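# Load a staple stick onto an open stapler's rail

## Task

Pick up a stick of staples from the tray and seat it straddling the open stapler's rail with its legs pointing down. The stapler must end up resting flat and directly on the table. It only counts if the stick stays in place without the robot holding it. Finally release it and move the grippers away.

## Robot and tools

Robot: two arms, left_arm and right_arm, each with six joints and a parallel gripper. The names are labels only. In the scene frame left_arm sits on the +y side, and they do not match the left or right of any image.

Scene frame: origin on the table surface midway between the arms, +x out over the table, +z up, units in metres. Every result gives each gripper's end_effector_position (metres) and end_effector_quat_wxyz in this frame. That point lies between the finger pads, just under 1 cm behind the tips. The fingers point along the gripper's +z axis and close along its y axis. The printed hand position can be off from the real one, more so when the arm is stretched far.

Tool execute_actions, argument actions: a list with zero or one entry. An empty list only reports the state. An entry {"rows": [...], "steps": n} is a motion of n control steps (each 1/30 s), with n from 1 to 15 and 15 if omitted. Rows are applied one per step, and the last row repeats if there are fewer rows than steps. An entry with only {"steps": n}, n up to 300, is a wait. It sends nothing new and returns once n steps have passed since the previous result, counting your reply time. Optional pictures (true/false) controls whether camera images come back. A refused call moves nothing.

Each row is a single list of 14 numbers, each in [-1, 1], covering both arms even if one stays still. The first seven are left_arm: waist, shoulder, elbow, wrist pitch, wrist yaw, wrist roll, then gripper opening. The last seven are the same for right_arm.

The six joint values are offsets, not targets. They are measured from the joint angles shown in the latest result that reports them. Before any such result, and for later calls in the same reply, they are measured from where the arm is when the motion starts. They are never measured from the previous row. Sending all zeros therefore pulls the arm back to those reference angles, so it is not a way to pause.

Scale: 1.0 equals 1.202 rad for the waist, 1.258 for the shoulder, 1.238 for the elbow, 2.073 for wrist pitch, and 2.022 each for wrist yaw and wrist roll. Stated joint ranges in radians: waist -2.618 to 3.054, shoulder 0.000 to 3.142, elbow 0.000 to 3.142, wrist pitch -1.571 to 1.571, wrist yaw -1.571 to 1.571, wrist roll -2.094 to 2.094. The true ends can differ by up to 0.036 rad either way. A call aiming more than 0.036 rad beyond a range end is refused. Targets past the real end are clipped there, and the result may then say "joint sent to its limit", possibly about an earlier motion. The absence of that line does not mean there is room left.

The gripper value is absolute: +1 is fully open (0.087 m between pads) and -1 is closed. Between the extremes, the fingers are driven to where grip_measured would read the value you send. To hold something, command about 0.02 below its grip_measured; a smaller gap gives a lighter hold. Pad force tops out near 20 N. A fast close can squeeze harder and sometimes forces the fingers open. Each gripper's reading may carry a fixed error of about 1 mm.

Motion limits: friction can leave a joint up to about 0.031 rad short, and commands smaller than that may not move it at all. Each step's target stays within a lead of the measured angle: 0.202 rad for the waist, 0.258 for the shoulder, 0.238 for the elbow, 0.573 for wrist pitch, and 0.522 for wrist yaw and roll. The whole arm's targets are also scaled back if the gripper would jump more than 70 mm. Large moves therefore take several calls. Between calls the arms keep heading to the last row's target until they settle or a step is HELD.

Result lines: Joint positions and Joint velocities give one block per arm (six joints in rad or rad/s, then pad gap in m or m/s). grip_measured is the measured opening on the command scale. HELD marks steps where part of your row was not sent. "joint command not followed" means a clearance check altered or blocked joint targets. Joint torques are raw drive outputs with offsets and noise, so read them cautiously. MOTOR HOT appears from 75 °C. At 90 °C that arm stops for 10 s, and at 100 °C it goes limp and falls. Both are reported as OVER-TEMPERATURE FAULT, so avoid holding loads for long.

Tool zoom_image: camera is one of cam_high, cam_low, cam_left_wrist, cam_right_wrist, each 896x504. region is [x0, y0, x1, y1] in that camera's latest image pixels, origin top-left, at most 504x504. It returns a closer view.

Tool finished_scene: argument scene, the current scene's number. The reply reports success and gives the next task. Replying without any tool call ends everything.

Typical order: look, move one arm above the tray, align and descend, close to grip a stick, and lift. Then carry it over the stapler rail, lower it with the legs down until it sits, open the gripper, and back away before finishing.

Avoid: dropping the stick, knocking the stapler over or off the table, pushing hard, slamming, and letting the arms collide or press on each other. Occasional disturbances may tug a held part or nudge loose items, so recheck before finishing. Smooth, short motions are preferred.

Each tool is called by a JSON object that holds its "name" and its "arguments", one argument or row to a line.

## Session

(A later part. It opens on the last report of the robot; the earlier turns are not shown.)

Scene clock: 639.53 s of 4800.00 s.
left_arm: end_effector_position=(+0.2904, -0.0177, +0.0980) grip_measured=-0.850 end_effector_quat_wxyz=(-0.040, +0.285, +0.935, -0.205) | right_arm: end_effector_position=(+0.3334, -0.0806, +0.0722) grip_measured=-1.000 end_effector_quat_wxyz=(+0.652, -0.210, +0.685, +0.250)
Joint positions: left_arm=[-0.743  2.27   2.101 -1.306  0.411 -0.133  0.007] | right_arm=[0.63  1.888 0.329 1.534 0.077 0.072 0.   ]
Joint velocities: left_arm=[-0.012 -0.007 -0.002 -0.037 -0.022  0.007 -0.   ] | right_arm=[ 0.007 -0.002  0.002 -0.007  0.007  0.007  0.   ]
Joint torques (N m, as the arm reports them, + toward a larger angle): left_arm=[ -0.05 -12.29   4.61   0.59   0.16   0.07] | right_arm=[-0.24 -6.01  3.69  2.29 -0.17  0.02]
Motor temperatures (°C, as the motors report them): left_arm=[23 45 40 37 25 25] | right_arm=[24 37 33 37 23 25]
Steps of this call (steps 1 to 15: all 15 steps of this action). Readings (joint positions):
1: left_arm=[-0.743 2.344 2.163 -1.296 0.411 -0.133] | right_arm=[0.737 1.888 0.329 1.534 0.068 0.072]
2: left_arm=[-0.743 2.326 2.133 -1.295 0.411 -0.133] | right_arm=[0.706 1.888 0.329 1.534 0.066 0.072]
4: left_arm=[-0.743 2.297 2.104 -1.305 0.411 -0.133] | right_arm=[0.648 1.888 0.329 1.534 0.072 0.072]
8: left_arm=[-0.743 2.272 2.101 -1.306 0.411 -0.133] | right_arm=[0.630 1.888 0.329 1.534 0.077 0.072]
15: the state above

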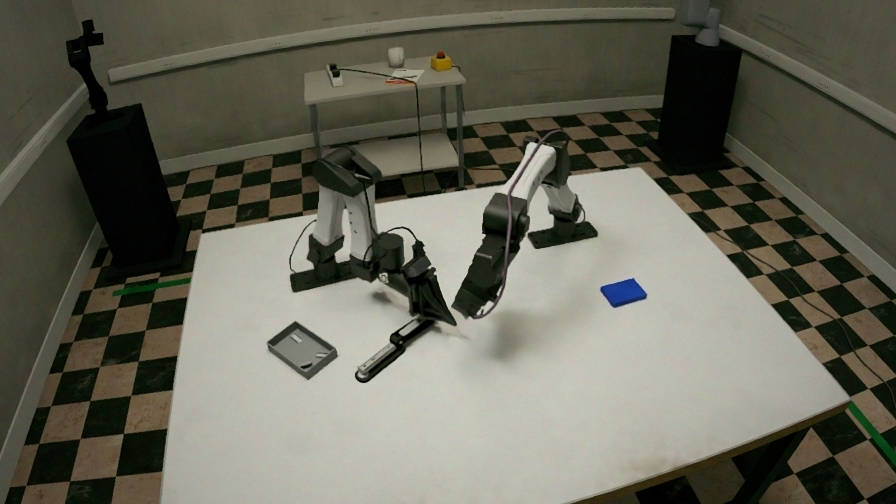

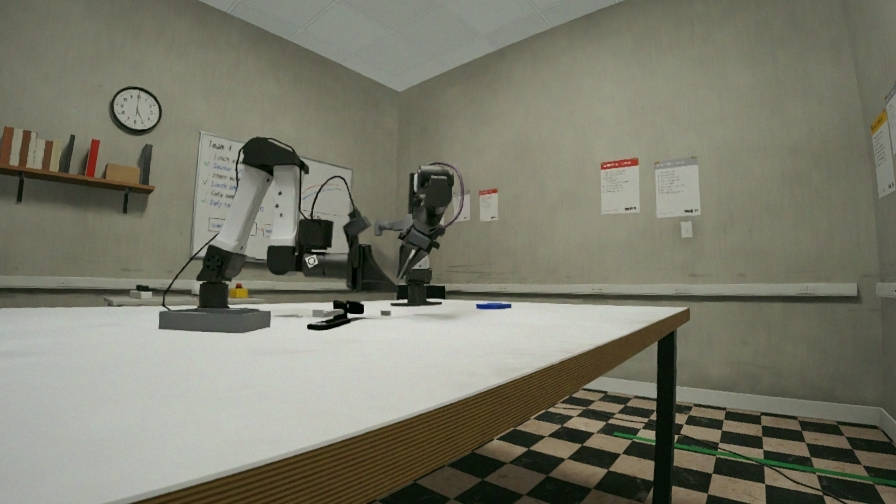

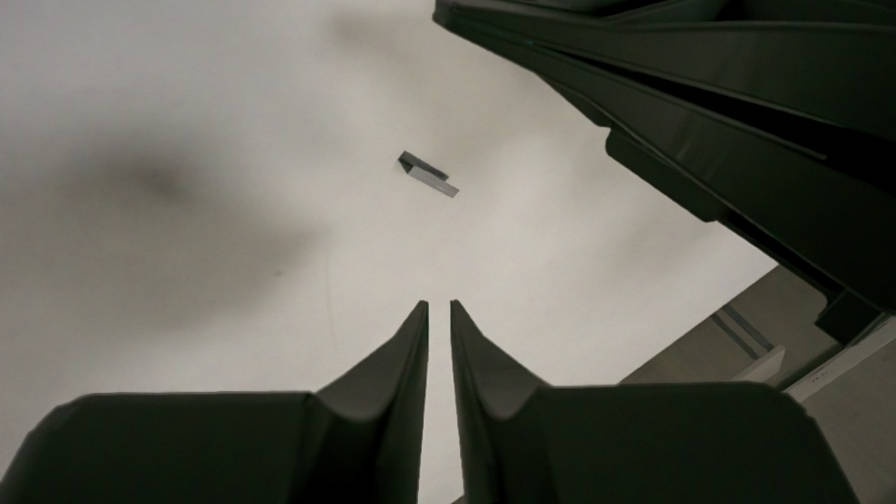

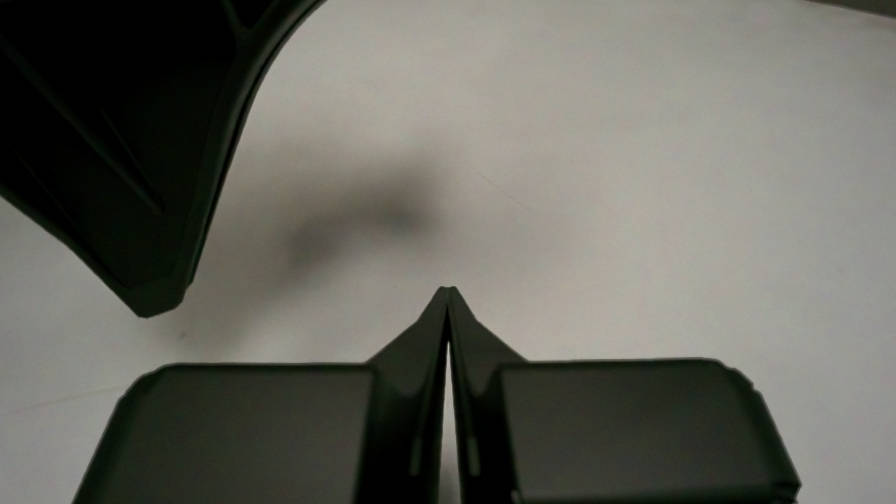

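{"name": "execute_actions", "arguments": {
  "actions": [
    {"rows":[[0.9,-0.5,-0.3,0.3,-0.2,0,1,0.05,0,1,-1,-0.035,0,0.3]],"steps":15}
  ],
  "pictures": false
}}

{"name": "execute_actions", "arguments": {
  "actions": [
    {"steps":35}
  ],
  "pictures": false
}}

{"name": "execute_actions", "arguments": {
  "actions": [
    {"rows":[[0,0,0,0,0,0,1,0,0.2,0.27,-0.38,0,0,0.3]],"steps":15}
  ],
  "pictures": false
}}

{"name": "execute_actions", "arguments": {
  "actions": [
    {"steps":20}
  ]
}}

Scene clock: 653.97 s of 4800.00 s.
left_arm: end_effector_position=(+0.4558, +0.2003, +0.2157) grip_measured=+0.988 end_effector_quat_wxyz=(+0.337, +0.055, +0.934, -0.105) | right_arm: end_effector_position=(+0.4004, +0.0348, +0.1476) grip_measured=+0.300 end_effector_quat_wxyz=(+0.448, -0.305, +0.816, +0.200)
Joint positions: left_arm=[-0.239  1.784  1.779 -0.851  0.105 -0.122  0.087] | right_arm=[ 0.684  1.889  1.443 -0.098  0.016  0.072  0.057]
Joint velocities: left_arm=[ 1.179 -0.935 -0.032  0.549 -0.256 -0.007  0.   ] | right_arm=[-0.007  0.017  1.99  -2.63  -0.022 -0.022 -0.001]
Joint torques (N m, as the arm reports them, + toward a larger angle): left_arm=[ 0.64 -9.43  4.96  1.48 -0.16 -0.01] | right_arm=[ 0.23 -9.85  8.35  1.85 -0.22  0.01]
Motor temperatures (°C, as the motors report them): left_arm=[23 46 39 36 25 25] | right_arm=[24 36 33 38 23 25]
From where the robot then was, a joint's target lay farther than a number of 1.0 reaches, so one or more steps of this call were cut to that.
Steps of this call (steps 1 to 15: the robot went on to your last target; steps 16 to 90: nothing new was sent; then 10.93 s passed at rest; steps 91 to 105: all 15 steps of this action). Readings (joint positions):
91: left_arm=[-0.736 2.254 2.076 -1.270 0.391 -0.133] | right_arm=[0.635 1.886 0.358 1.469 0.073 0.072]
92: left_arm=[-0.724 2.228 2.033 -1.218 0.361 -0.133] | right_arm=[0.648 1.888 0.428 1.348 0.064 0.072]
94: left_arm=[-0.669 2.163 1.946 -1.151 0.284 -0.122] | right_arm=[0.665 1.889 0.578 1.116 0.058 0.072]
98: left_arm=[-0.515 2.025 1.823 -1.009 0.193 -0.122] | right_arm=[0.681 1.889 0.893 0.662 0.031 0.072]
105: the state above

Scene clock: 655.13 s of 4800.00 s.
left_arm: end_effector_position=(+0.4470, +0.4793, +0.2813) grip_measured=+0.988 end_effector_quat_wxyz=(+0.457, -0.223, +0.860, +0.056) | right_arm: end_effector_position=(+0.3608, -0.0048, +0.1296) grip_measured=+0.300 end_effector_quat_wxyz=(+0.323, -0.329, +0.876, +0.143)
Joint positions: left_arm=[ 0.344  1.655  1.748 -0.707  0.006 -0.128  0.087] | right_arm=[ 0.684  1.881  1.56  -0.529  0.013  0.072  0.057]
Joint velocities: left_arm=[ 0.002 -0.007 -0.002  0.066 -0.081 -0.022 -0.001] | right_arm=[-0.002 -0.012 -0.002  0.037  0.037  0.11   0.   ]
Joint torques (N m, as the arm reports them, + toward a larger angle): left_arm=[-0.52 -8.29  5.79  1.86 -0.03 -0.04] | right_arm=[ 0.2  -8.95  8.58  1.72 -0.21  0.02]
Motor temperatures (°C, as the motors report them): left_arm=[23 46 39 37 25 25] | right_arm=[24 36 33 37 23 25]
Steps of this call (steps 1 to 35: the robot went on to your last target). Readings (joint positions):
1: left_arm=[-0.194 1.753 1.779 -0.832 0.097 -0.122] | right_arm=[0.684 1.888 1.499 -0.172 0.015 0.072]
2: left_arm=[-0.145 1.726 1.779 -0.811 0.089 -0.122] | right_arm=[0.684 1.884 1.534 -0.226 0.015 0.072]
4: left_arm=[-0.039 1.683 1.779 -0.773 0.073 -0.122] | right_arm=[0.684 1.876 1.559 -0.310 0.015 0.072]
8: left_arm=[0.198 1.655 1.779 -0.724 0.049 -0.122] | right_arm=[0.684 1.881 1.560 -0.444 0.014 0.072]
35: the state above

Scene clock: 655.63 s of 4800.00 s.
left_arm: end_effector_position=(+0.4470, +0.4793, +0.2813) grip_measured=+0.988 end_effector_quat_wxyz=(+0.457, -0.223, +0.860, +0.056) | right_arm: end_effector_position=(+0.2847, -0.0824, +0.0735) grip_measured=+0.300 end_effector_quat_wxyz=(+0.007, -0.354, +0.935, -0.004)
Joint positions: left_arm=[ 0.344  1.655  1.748 -0.707  0.006 -0.128  0.087] | right_arm=[ 0.684  2.147  1.862 -1.276  0.013  0.072  0.057]
Joint velocities: left_arm=[-0.022  0.022 -0.017  0.007 -0.066  0.022 -0.001] | right_arm=[-0.007 -0.007  0.012 -0.198 -0.007 -0.007  0.   ]
Joint torques (N m, as the arm reports them, + toward a larger angle): left_arm=[ 0.05 -7.24  7.14  1.66 -0.02  0.03] | right_arm=[ -0.29 -11.62   9.45   0.33  -0.14   0.02]
Motor temperatures (°C, as the motors report them): left_arm=[23 46 39 37 25 25] | right_arm=[24 37 34 37 23 25]
Steps of this call (steps 1 to 15: all 15 steps of this action). Readings (joint positions):
1: left_arm=[0.344 1.655 1.748 -0.707 0.006 -0.128] | right_arm=[0.684 1.914 1.613 -0.617 0.013 0.072]
2: left_arm=[0.344 1.655 1.748 -0.707 0.006 -0.128] | right_arm=[0.684 1.972 1.708 -0.726 0.013 0.072]
4: left_arm=[0.344 1.655 1.748 -0.707 0.006 -0.128] | right_arm=[0.684 2.075 1.833 -0.894 0.013 0.072]
8: left_arm=[0.344 1.655 1.748 -0.707 0.006 -0.128] | right_arm=[0.684 2.144 1.856 -1.140 0.013 0.072]
15: the state above

Scene clock: 656.30 s of 4800.00 s.
left_arm: end_effector_position=(+0.4470, +0.4793, +0.2813) grip_measured=+0.988 end_effector_quat_wxyz=(+0.457, -0.223, +0.860, +0.056) | right_arm: end_effector_position=(+0.2806, -0.0866, +0.0748) grip_measured=+0.300 end_effector_quat_wxyz=(-0.004, -0.354, +0.935, -0.009)
Joint positions: left_arm=[ 0.344  1.655  1.748 -0.707  0.006 -0.128  0.087] | right_arm=[ 0.684  2.147  1.863 -1.301  0.013  0.072  0.057]
Joint velocities: left_arm=[-0.017  0.012 -0.002  0.007 -0.007  0.022  0.001] | right_arm=[-0.007 -0.022  0.007 -0.022  0.007 -0.066 -0.001]
Joint torques (N m, as the arm reports them, + toward a larger angle): left_arm=[ 0.02 -7.19  7.15  1.68 -0.02  0.04] | right_arm=[ -0.28 -11.62   9.4    0.24  -0.14   0.02]
Motor temperatures (°C, as the motors report them): left_arm=[23 46 39 37 25 25] | right_arm=[24 37 34 37 23 25]
Steps of this call (steps 1 to 20: the robot went on to your last target). Readings (joint positions):
1: left_arm=[0.344 1.655 1.748 -0.707 0.006 -0.128] | right_arm=[0.684 2.147 1.862 -1.281 0.013 0.072]
2: left_arm=[0.344 1.655 1.748 -0.707 0.006 -0.128] | right_arm=[0.684 2.147 1.863 -1.286 0.013 0.072]
4: left_arm=[0.344 1.655 1.748 -0.707 0.006 -0.128] | right_arm=[0.684 2.147 1.863 -1.292 0.013 0.072]
8: left_arm=[0.344 1.655 1.748 -0.707 0.006 -0.128] | right_arm=[0.684 2.147 1.863 -1.298 0.013 0.072]
20: the state above

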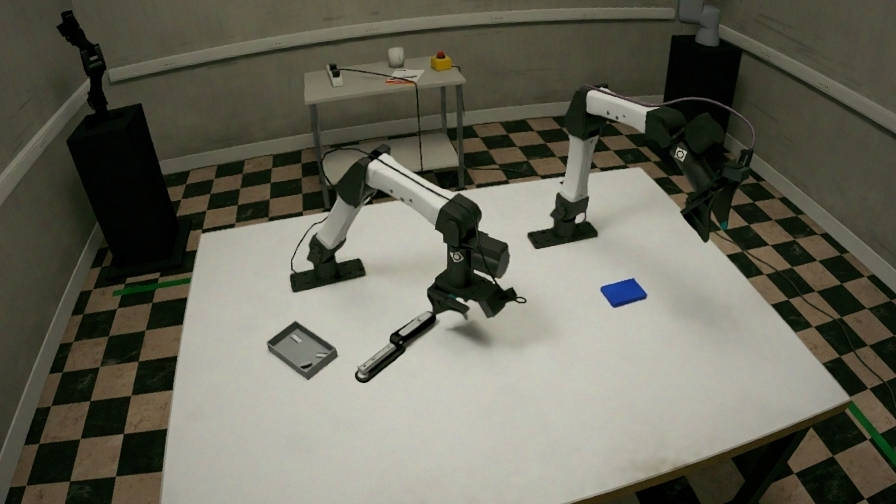

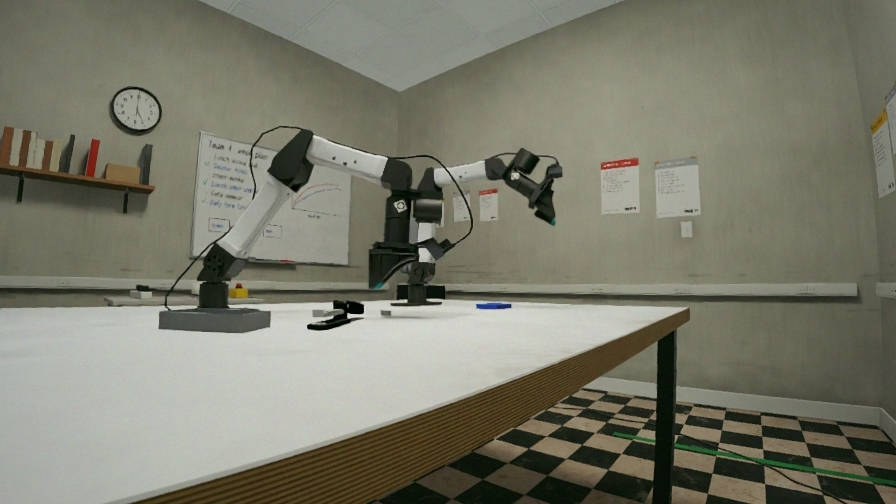

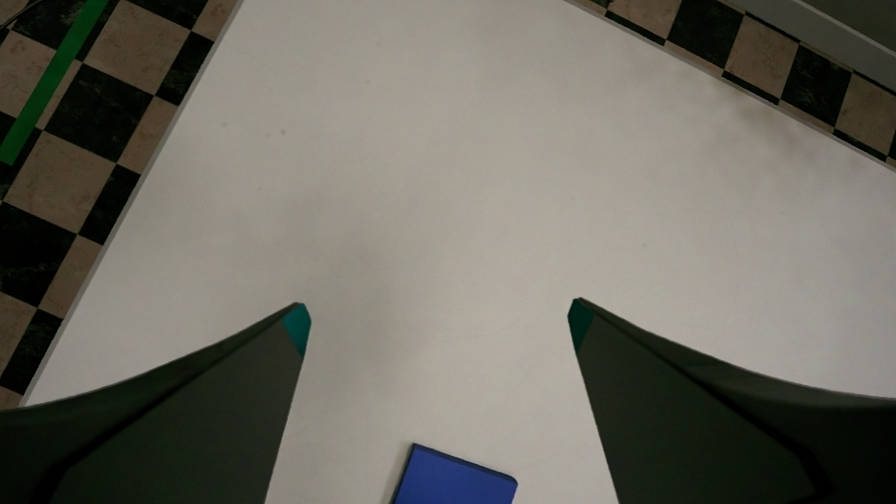

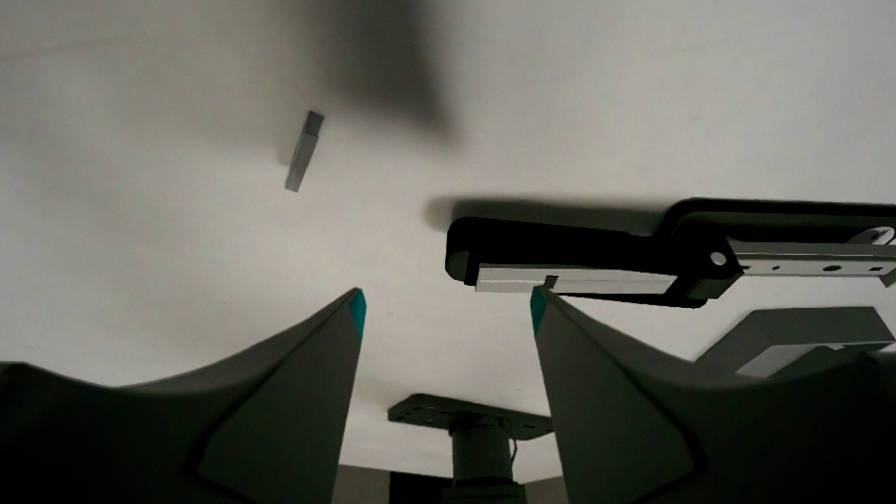

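{"name": "execute_actions", "arguments": {
  "actions": [
    {"rows":[[0,0,0,0,0,0,1,0.09,0.12,0.12,0,0,0.15,-0.3]],"steps":15}
  ],
  "pictures": false
}}

{"name": "execute_actions", "arguments": {
  "actions": [
    {"steps":15}
  ]
}}

Scene clock: 663.93 s of 4800.00 s.
left_arm: end_effector_position=(+0.4470, +0.4793, +0.2813) grip_measured=+0.988 end_effector_quat_wxyz=(+0.457, -0.223, +0.860, +0.056) | right_arm: end_effector_position=(+0.2560, -0.0300, +0.0414) grip_measured=-0.300 end_effector_quat_wxyz=(-0.015, -0.273, +0.962, -0.018)
Joint positions: left_arm=[ 0.344  1.655  1.748 -0.707  0.006 -0.128  0.087] | right_arm=[ 0.798  2.305  1.984 -1.295  0.012  0.356  0.031]
Joint velocities: left_arm=[-0.022 -0.007 -0.012 -0.066  0.066 -0.037 -0.   ] | right_arm=[-0.017  0.007 -0.002  0.051 -0.022  0.066  0.   ]
Joint torques (N m, as the arm reports them, + toward a larger angle): left_arm=[ 0.04 -7.22  7.18  1.66 -0.04  0.07] | right_arm=[ -0.71 -12.1    9.05   0.28  -0.11   0.1 ]
Motor temperatures (°C, as the motors report them): left_arm=[23 44 39 39 25 25] | right_arm=[24 40 35 35 23 25]
Steps of this call (steps 1 to 15: the robot went on to your last target; steps 16 to 90: nothing new was sent; then 4.13 s passed at rest; steps 91 to 105: all 15 steps of this action). Readings (joint positions):
91: left_arm=[0.344 1.655 1.748 -0.707 0.006 -0.128] | right_arm=[0.693 2.167 1.891 -1.319 0.017 0.117]
92: left_arm=[0.344 1.655 1.748 -0.707 0.006 -0.128] | right_arm=[0.708 2.199 1.936 -1.323 0.020 0.169]
94: left_arm=[0.344 1.655 1.748 -0.707 0.006 -0.128] | right_arm=[0.752 2.254 1.981 -1.299 0.020 0.241]
98: left_arm=[0.344 1.655 1.748 -0.707 0.006 -0.128] | right_arm=[0.808 2.303 1.984 -1.295 0.013 0.315]
105: the state above

Scene clock: 664.43 s of 4800.00 s.
left_arm: end_effector_position=(+0.4470, +0.4793, +0.2813) grip_measured=+0.988 end_effector_quat_wxyz=(+0.457, -0.223, +0.860, +0.056) | right_arm: end_effector_position=(+0.2559, -0.0298, +0.0414) grip_measured=-0.300 end_effector_quat_wxyz=(-0.015, -0.268, +0.963, -0.018)
Joint positions: left_arm=[ 0.344  1.655  1.748 -0.707  0.006 -0.128  0.087] | right_arm=[ 0.798  2.305  1.984 -1.295  0.012  0.367  0.031]
Joint velocities: left_arm=[ 0.007 -0.012 -0.007 -0.051 -0.007 -0.037  0.001] | right_arm=[-0.002 -0.002  0.002 -0.081  0.007  0.051  0.   ]
Joint torques (N m, as the arm reports them, + toward a larger angle): left_arm=[ 0.06 -7.11  7.04  1.68 -0.02  0.03] | right_arm=[ -0.78 -12.     9.03   0.27  -0.11   0.12]
Motor temperatures (°C, as the motors report them): left_arm=[23 43 39 39 25 25] | right_arm=[24 40 35 35 23 25]
Steps of this call (steps 1 to 15: the robot went on to your last target). Readings (joint positions):
1: left_arm=[0.344 1.655 1.748 -0.707 0.006 -0.128] | right_arm=[0.798 2.305 1.984 -1.295 0.012 0.359]
2: left_arm=[0.344 1.655 1.748 -0.707 0.006 -0.128] | right_arm=[0.798 2.305 1.984 -1.295 0.012 0.360]
4: left_arm=[0.344 1.655 1.748 -0.707 0.006 -0.128] | right_arm=[0.798 2.305 1.984 -1.295 0.012 0.363]
8: left_arm=[0.344 1.655 1.748 -0.707 0.006 -0.128] | right_arm=[0.798 2.305 1.984 -1.295 0.012 0.365]
15: the state above

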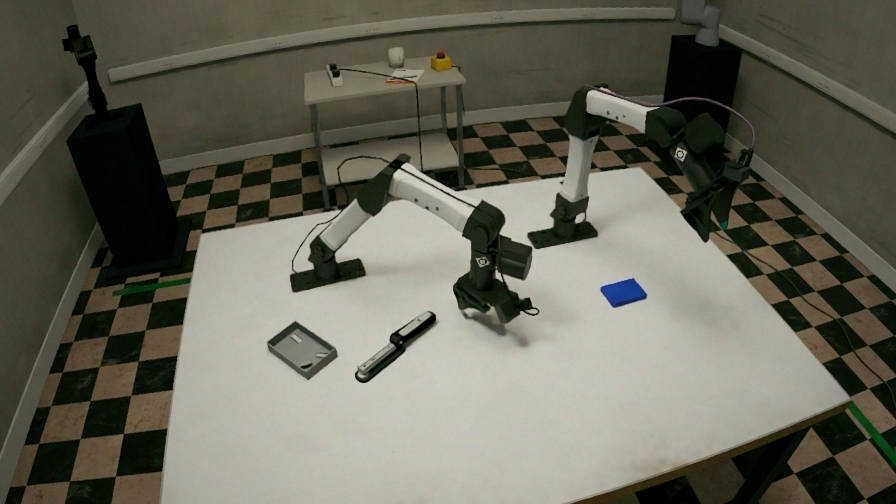

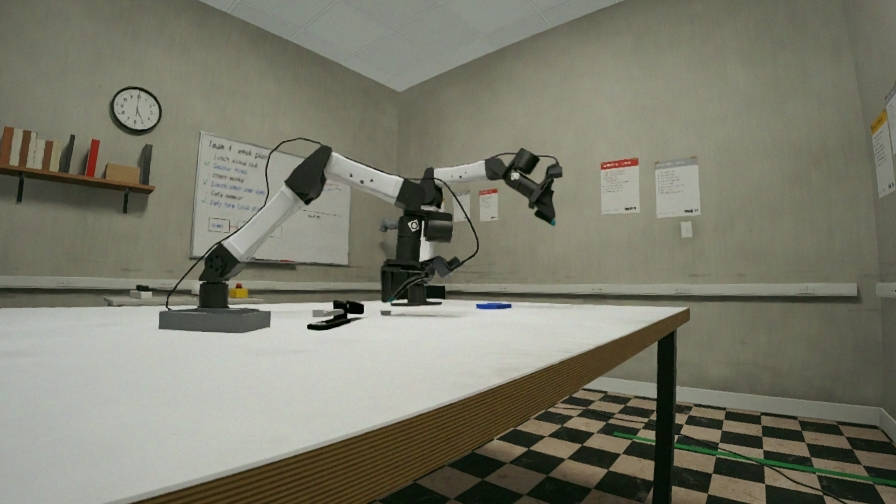

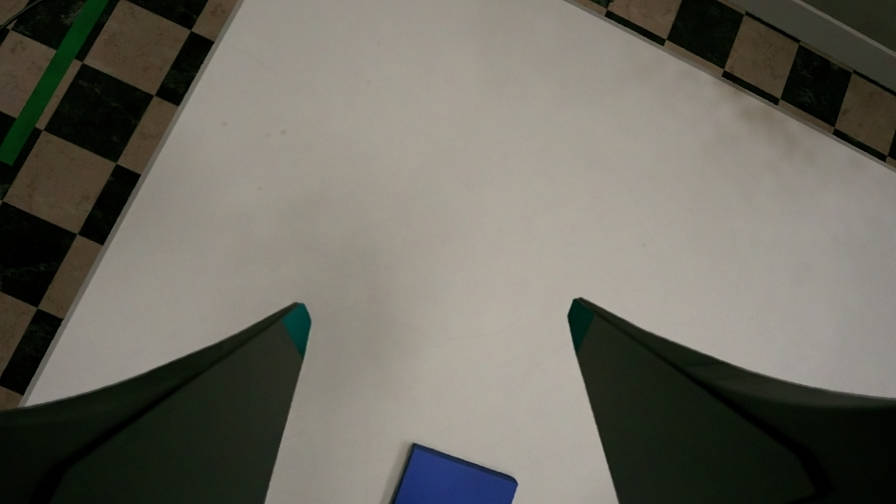

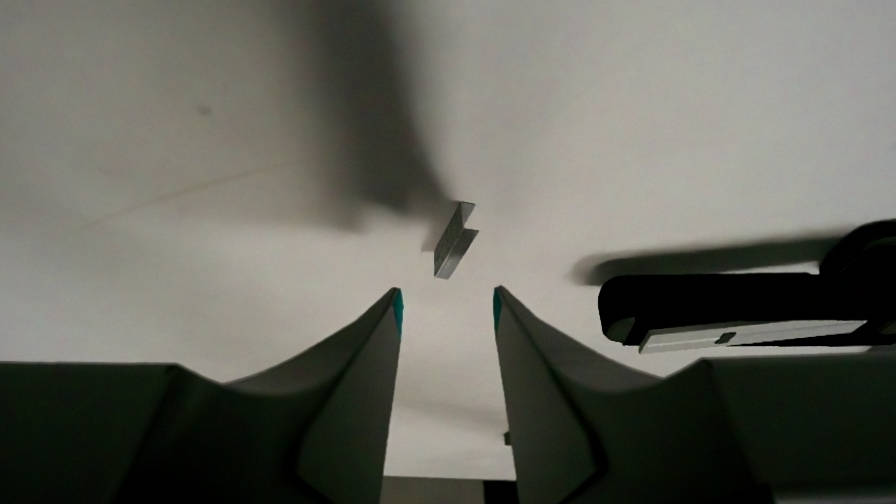

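{"name": "execute_actions", "arguments": {
  "actions": [
    {"rows":[[0,0,0,0,0,0,1,-0.03,0.03,0,0.04,0,0.15,-0.3]],"steps":15}
  ],
  "pictures": false
}}

{"name": "execute_actions", "arguments": {
  "actions": [
    {"steps":15}
  ]
}}

Scene clock: 669.77 s of 4800.00 s.
left_arm: end_effector_position=(+0.4470, +0.4793, +0.2813) grip_measured=+0.988 end_effector_quat_wxyz=(+0.457, -0.223, +0.860, +0.056) | right_arm: end_effector_position=(+0.2713, -0.0169, +0.0264) grip_measured=-0.300 end_effector_quat_wxyz=(-0.001, -0.111, +0.994, -0.009)
Joint positions: left_arm=[ 0.344  1.655  1.748 -0.707  0.006 -0.128  0.087] | right_arm=[ 0.763  2.336  1.984 -1.232  0.012  0.652  0.031]
Joint velocities: left_arm=[-0.007  0.007 -0.012  0.007  0.051  0.081  0.001] | right_arm=[-0.002 -0.007  0.002 -0.066 -0.037  0.037  0.   ]
Joint torques (N m, as the arm reports them, + toward a larger angle): left_arm=[-0.03 -7.23  7.17  1.67 -0.01  0.06] | right_arm=[ -0.39 -11.21   6.68   0.55  -0.1    0.11]
Motor temperatures (°C, as the motors report them): left_arm=[23 42 40 40 25 25] | right_arm=[24 42 36 34 23 25]
Steps of this call (steps 1 to 15: the robot went on to your last target; steps 16 to 90: nothing new was sent; then 1.83 s passed at rest; steps 91 to 105: all 15 steps of this action). Readings (joint positions):
91: left_arm=[0.344 1.655 1.748 -0.707 0.006 -0.128] | right_arm=[0.796 2.308 1.984 -1.290 0.012 0.412]
92: left_arm=[0.344 1.655 1.748 -0.707 0.006 -0.128] | right_arm=[0.793 2.311 1.984 -1.278 0.012 0.462]
94: left_arm=[0.344 1.655 1.748 -0.707 0.006 -0.128] | right_arm=[0.781 2.321 1.984 -1.258 0.012 0.535]
98: left_arm=[0.344 1.655 1.748 -0.707 0.006 -0.128] | right_arm=[0.764 2.335 1.984 -1.240 0.012 0.611]
105: the state above

Scene clock: 670.27 s of 4800.00 s.
left_arm: end_effector_position=(+0.4470, +0.4793, +0.2813) grip_measured=+0.988 end_effector_quat_wxyz=(+0.457, -0.223, +0.860, +0.056) | right_arm: end_effector_position=(+0.2715, -0.0161, +0.0263) grip_measured=-0.300 end_effector_quat_wxyz=(+0.000, -0.106, +0.994, -0.008)
Joint positions: left_arm=[ 0.344  1.655  1.748 -0.707  0.006 -0.128  0.087] | right_arm=[ 0.763  2.336  1.984 -1.23   0.012  0.662  0.031]
Joint velocities: left_arm=[-0.012  0.017 -0.002 -0.095 -0.081 -0.037 -0.001] | right_arm=[-0.002 -0.017  0.002 -0.022 -0.007 -0.007  0.001]
Joint torques (N m, as the arm reports them, + toward a larger angle): left_arm=[-0.07 -7.08  7.07  1.65 -0.03  0.04] | right_arm=[ -0.35 -11.2    6.68   0.59  -0.1    0.1 ]
Motor temperatures (°C, as the motors report them): left_arm=[23 42 40 40 25 25] | right_arm=[24 42 36 34 23 25]
Steps of this call (steps 1 to 15: the robot went on to your last target). Readings (joint positions):
1: left_arm=[0.344 1.655 1.748 -0.707 0.006 -0.128] | right_arm=[0.763 2.336 1.984 -1.231 0.012 0.654]
2: left_arm=[0.344 1.655 1.748 -0.707 0.006 -0.128] | right_arm=[0.763 2.336 1.984 -1.231 0.012 0.655]
4: left_arm=[0.344 1.655 1.748 -0.707 0.006 -0.128] | right_arm=[0.763 2.336 1.984 -1.230 0.012 0.658]
8: left_arm=[0.344 1.655 1.748 -0.707 0.006 -0.128] | right_arm=[0.763 2.336 1.984 -1.230 0.012 0.661]
15: the state above

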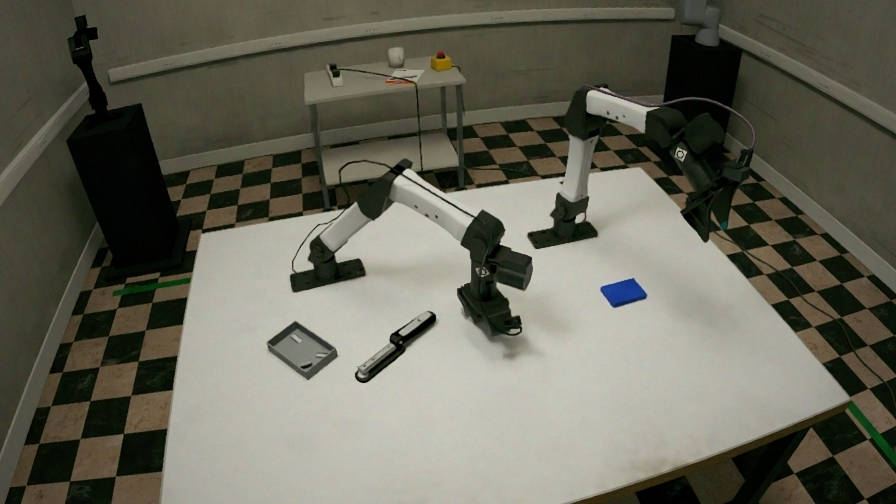

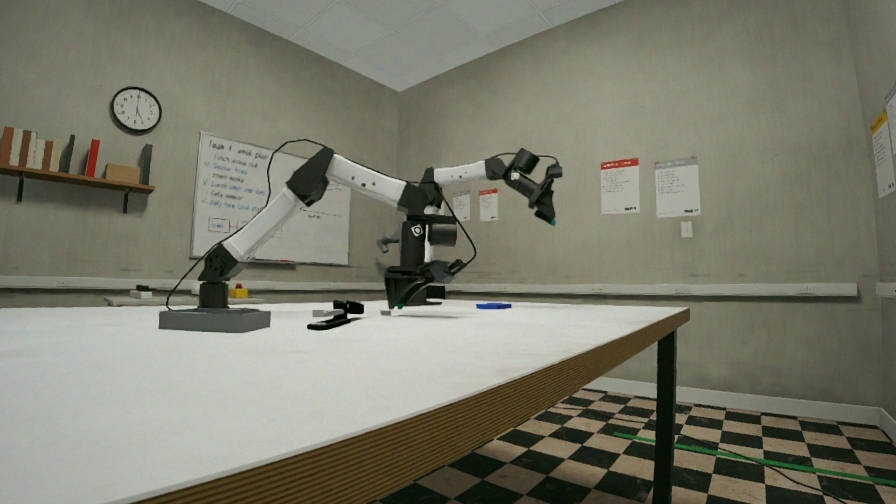

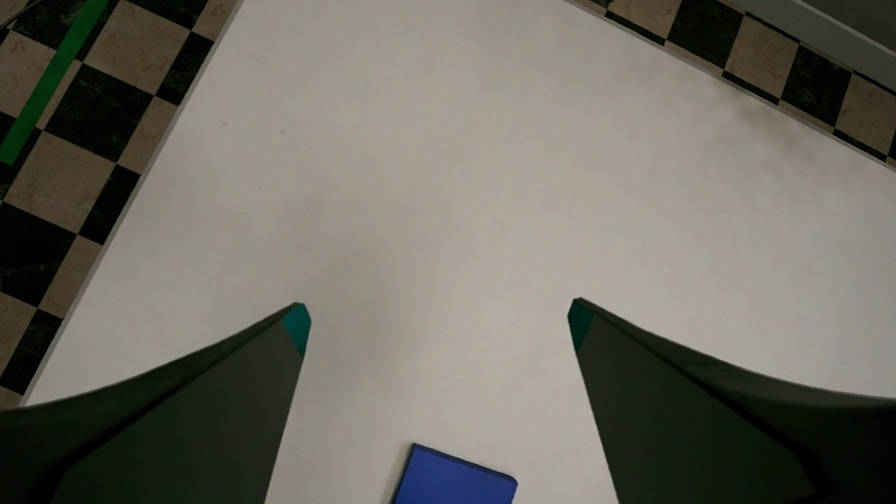

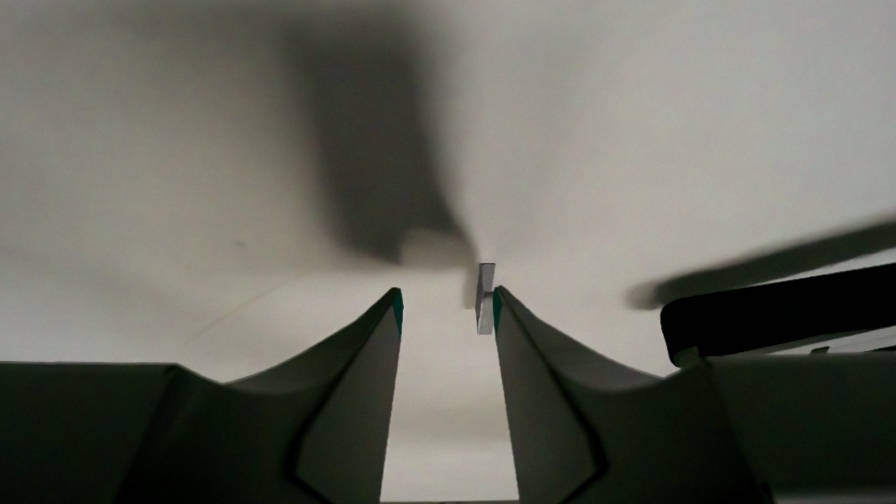

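{"name": "execute_actions", "arguments": {
  "actions": [
    {"rows":[[0,0,0,0,0,0,1,0,0,0,-0.035,0,0,0.1]],"steps":15}
  ],
  "pictures": false
}}

{"name": "execute_actions", "arguments": {
  "actions": [
    {"rows":[[0,0,0,0,0,0,1,0,0.035,0,0.015,0,0,-0.2]],"steps":15}
  ]
}}

Scene clock: 676.77 s of 4800.00 s.
left_arm: end_effector_position=(+0.4470, +0.4793, +0.2813) grip_measured=+0.988 end_effector_quat_wxyz=(+0.457, -0.223, +0.860, +0.056) | right_arm: end_effector_position=(+0.2627, -0.0267, +0.0286) grip_measured=+0.100 end_effector_quat_wxyz=(-0.020, -0.106, +0.994, -0.027)
Joint positions: left_arm=[ 0.344  1.655  1.748 -0.707  0.006 -0.128  0.087] | right_arm=[ 0.763  2.336  1.984 -1.285  0.012  0.662  0.048]
Joint velocities: left_arm=[-0.002 -0.007 -0.002  0.022  0.081 -0.022  0.001] | right_arm=[-0.002 -0.012 -0.002 -0.095  0.066  0.051 -0.   ]
Joint torques (N m, as the arm reports them, + toward a larger angle): left_arm=[-0.1  -7.19  7.14  1.66 -0.01  0.05] | right_arm=[ -0.28 -11.63   6.57   0.08  -0.1    0.02]
Motor temperatures (°C, as the motors report them): left_arm=[23 41 40 40 25 25] | right_arm=[24 43 36 34 23 25]
Steps of this call (steps 1 to 15: the robot went on to your last target; steps 16 to 90: nothing new was sent; then 3.00 s passed at rest; steps 91 to 105: all 15 steps of this action). Readings (joint positions):
91: left_arm=[0.344 1.655 1.748 -0.707 0.006 -0.128] | right_arm=[0.763 2.336 1.984 -1.234 0.012 0.662]
92: left_arm=[0.344 1.655 1.748 -0.707 0.006 -0.128] | right_arm=[0.763 2.336 1.984 -1.244 0.012 0.662]
94: left_arm=[0.344 1.655 1.748 -0.707 0.006 -0.128] | right_arm=[0.763 2.336 1.984 -1.261 0.012 0.662]
98: left_arm=[0.344 1.655 1.748 -0.707 0.006 -0.128] | right_arm=[0.763 2.336 1.984 -1.277 0.012 0.662]
105: the state above

Scene clock: 677.27 s of 4800.00 s.
left_arm: end_effector_position=(+0.4470, +0.4793, +0.2813) grip_measured=+0.988 end_effector_quat_wxyz=(+0.457, -0.223, +0.860, +0.056) | right_arm: end_effector_position=(+0.2625, -0.0269, +0.0133) grip_measured=-0.200 end_effector_quat_wxyz=(-0.029, -0.106, +0.993, -0.036)
Joint positions: left_arm=[ 0.344  1.655  1.748 -0.707  0.006 -0.128  0.087] | right_arm=[ 0.763  2.374  1.984 -1.272  0.012  0.662  0.035]
Joint velocities: left_arm=[ 0.007  0.007 -0.017 -0.007  0.037  0.051 -0.001] | right_arm=[ 0.002  0.017 -0.022  0.037  0.007 -0.081 -0.   ]
Joint torques (N m, as the arm reports them, + toward a larger angle): left_arm=[ 0.03 -7.13  7.09  1.68 -0.05  0.06] | right_arm=[ -0.3  -11.36   6.5    0.42  -0.1    0.02]
Motor temperatures (°C, as the motors report them): left_arm=[23 41 40 40 25 25] | right_arm=[24 43 36 34 23 25]
Steps of this call (steps 1 to 15: all 15 steps of this action). Readings (joint positions):
1: left_arm=[0.344 1.655 1.748 -0.707 0.006 -0.128] | right_arm=[0.763 2.339 1.984 -1.284 0.012 0.662]
2: left_arm=[0.344 1.655 1.748 -0.707 0.006 -0.128] | right_arm=[0.763 2.342 1.984 -1.281 0.012 0.662]
4: left_arm=[0.344 1.655 1.748 -0.707 0.006 -0.128] | right_arm=[0.763 2.356 1.984 -1.276 0.012 0.662]
8: left_arm=[0.344 1.655 1.748 -0.707 0.006 -0.128] | right_arm=[0.763 2.374 1.984 -1.274 0.012 0.662]
15: the state above

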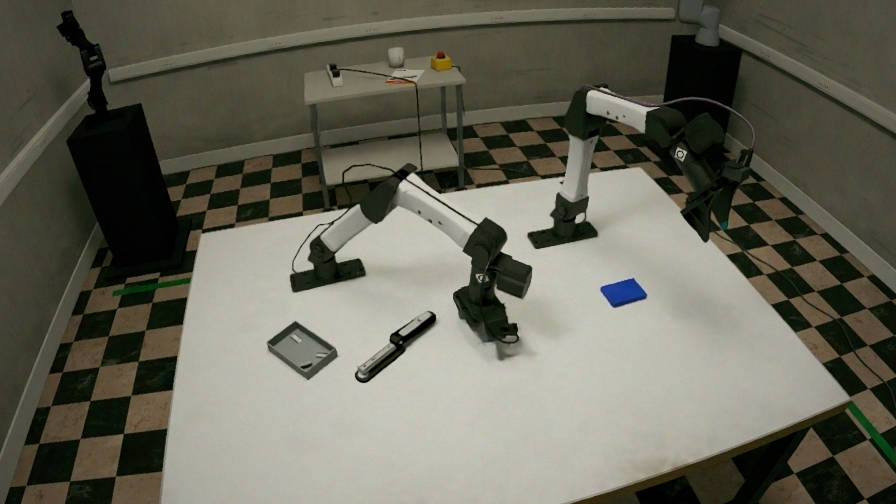

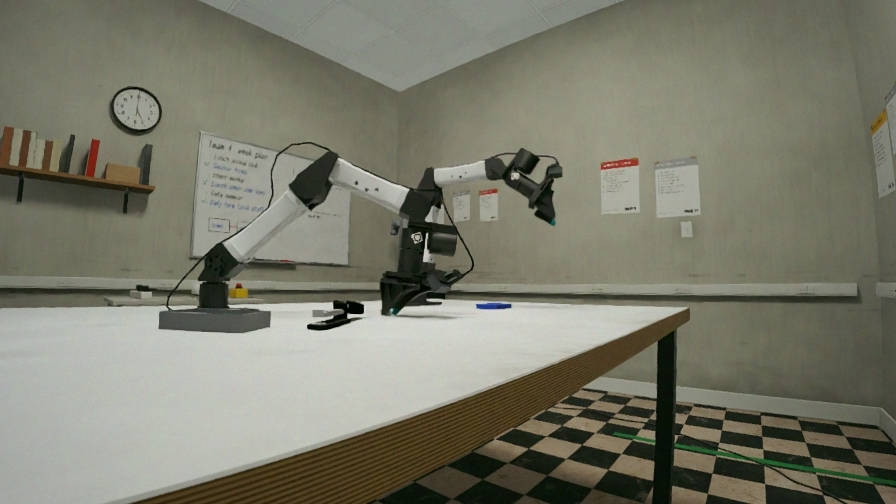

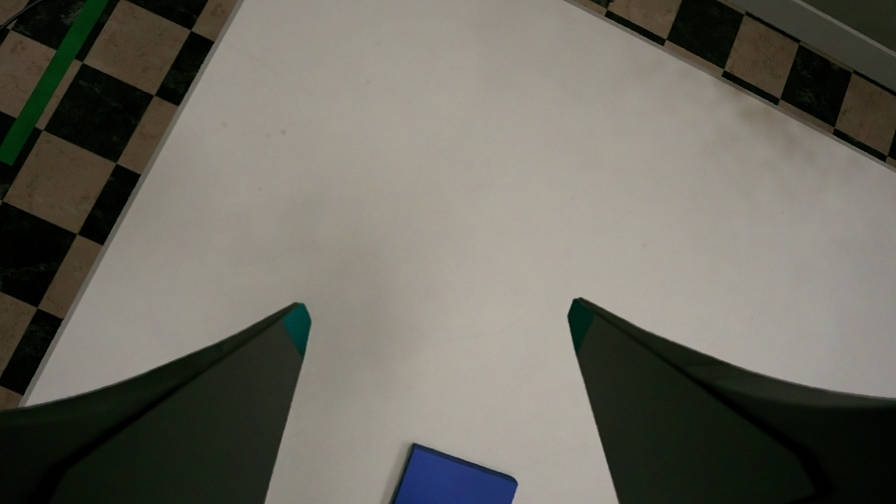

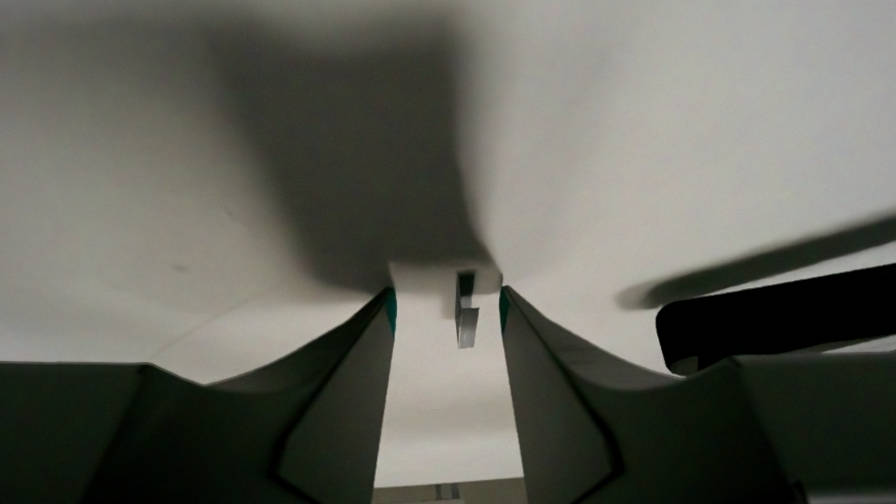

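{"name": "execute_actions", "arguments": {
  "actions": []
}}

Scene clock: 693.60 s of 4800.00 s.
left_arm: end_effector_position=(+0.4470, +0.4793, +0.2813) grip_measured=+0.988 end_effector_quat_wxyz=(+0.457, -0.223, +0.860, +0.056) | right_arm: end_effector_position=(+0.2625, -0.0269, +0.0133) grip_measured=-0.200 end_effector_quat_wxyz=(-0.029, -0.106, +0.993, -0.036)
Joint positions: left_arm=[ 0.344  1.655  1.748 -0.707  0.006 -0.128  0.087] | right_arm=[ 0.763  2.374  1.984 -1.272  0.012  0.662  0.035]
Joint velocities: left_arm=[-0.017  0.017 -0.012 -0.022  0.007 -0.066  0.   ] | right_arm=[-0.002 -0.002  0.007 -0.022 -0.007 -0.037 -0.   ]
Joint torques (N m, as the arm reports them, + toward a larger angle): left_arm=[-0.02 -7.09  7.25  1.67 -0.03  0.03] | right_arm=[ -0.28 -11.37   6.48   0.41  -0.11   0.03]
Motor temperatures (°C, as the motors report them): left_arm=[23 39 40 41 25 25] | right_arm=[24 45 36 32 23 25]
Steps of this call (steps 1 to 15: the robot went on to your last target; steps 16 to 90: nothing new was sent; then 13.33 s passed at rest). Readings (joint positions):
1: left_arm=[0.344 1.655 1.748 -0.707 0.006 -0.128] | right_arm=[0.763 2.374 1.984 -1.272 0.012 0.662]
2: left_arm=[0.344 1.655 1.748 -0.707 0.006 -0.128] | right_arm=[0.763 2.374 1.984 -1.272 0.012 0.662]
4: left_arm=[0.344 1.655 1.748 -0.707 0.006 -0.128] | right_arm=[0.763 2.374 1.984 -1.272 0.012 0.662]
8: left_arm=[0.344 1.655 1.748 -0.707 0.006 -0.128] | right_arm=[0.763 2.374 1.984 -1.272 0.012 0.662]
90: the state above
All arms were judged still, so your last target was given up. Only a new action makes them travel on or press farther. Fingers that are still opening or closing keep moving.

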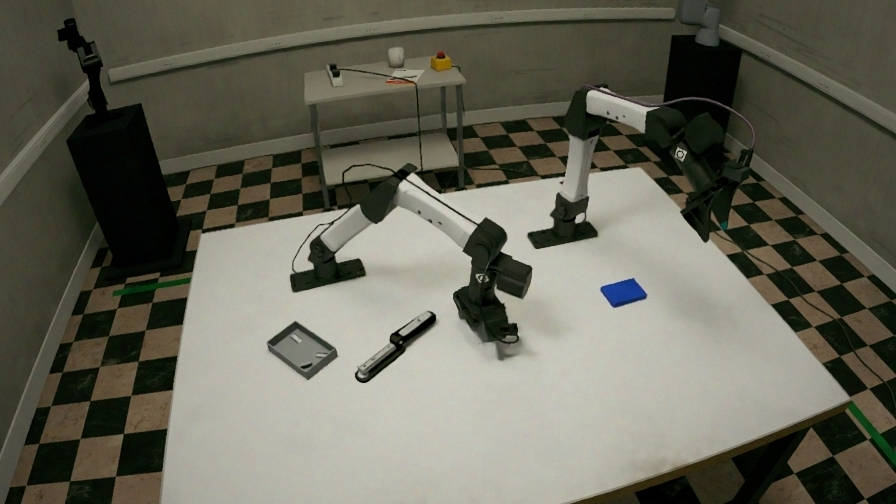

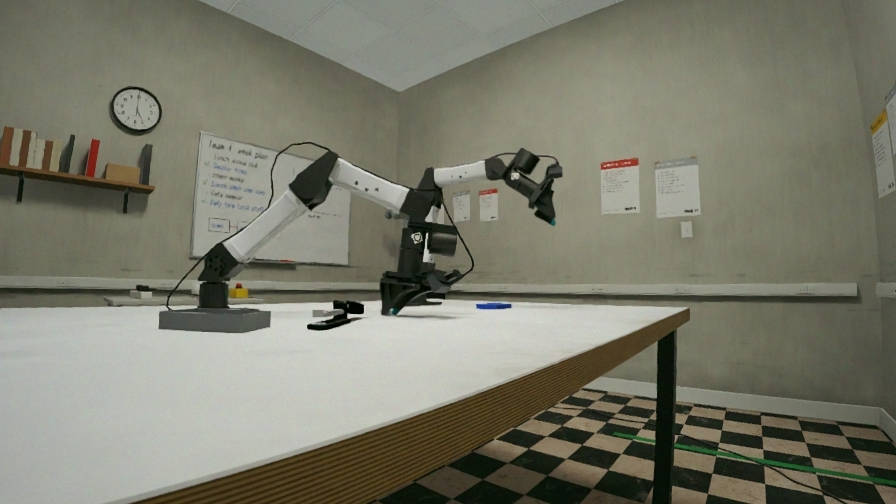

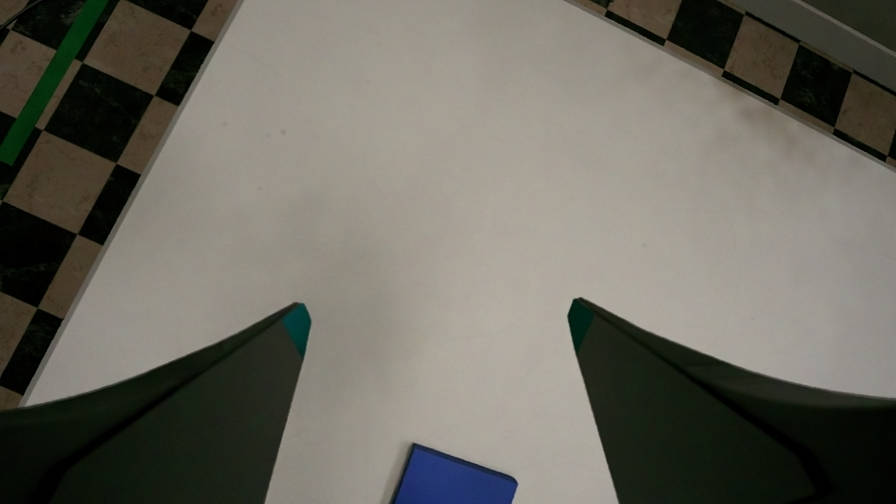

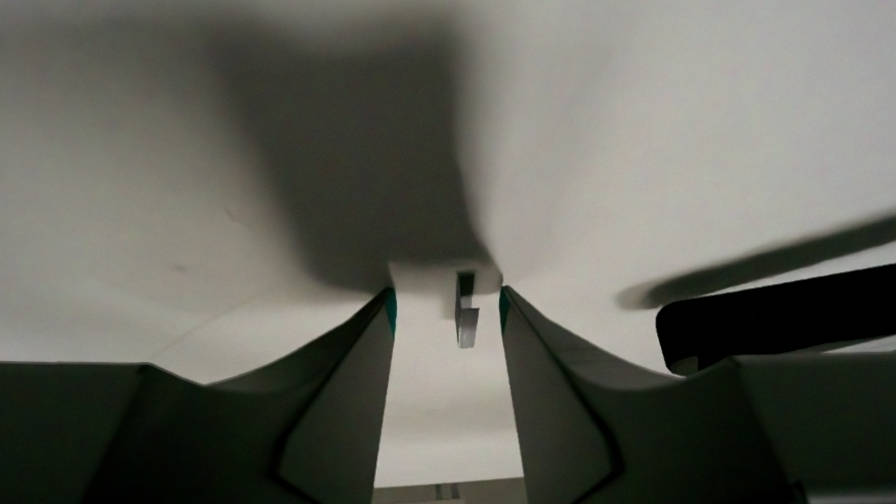

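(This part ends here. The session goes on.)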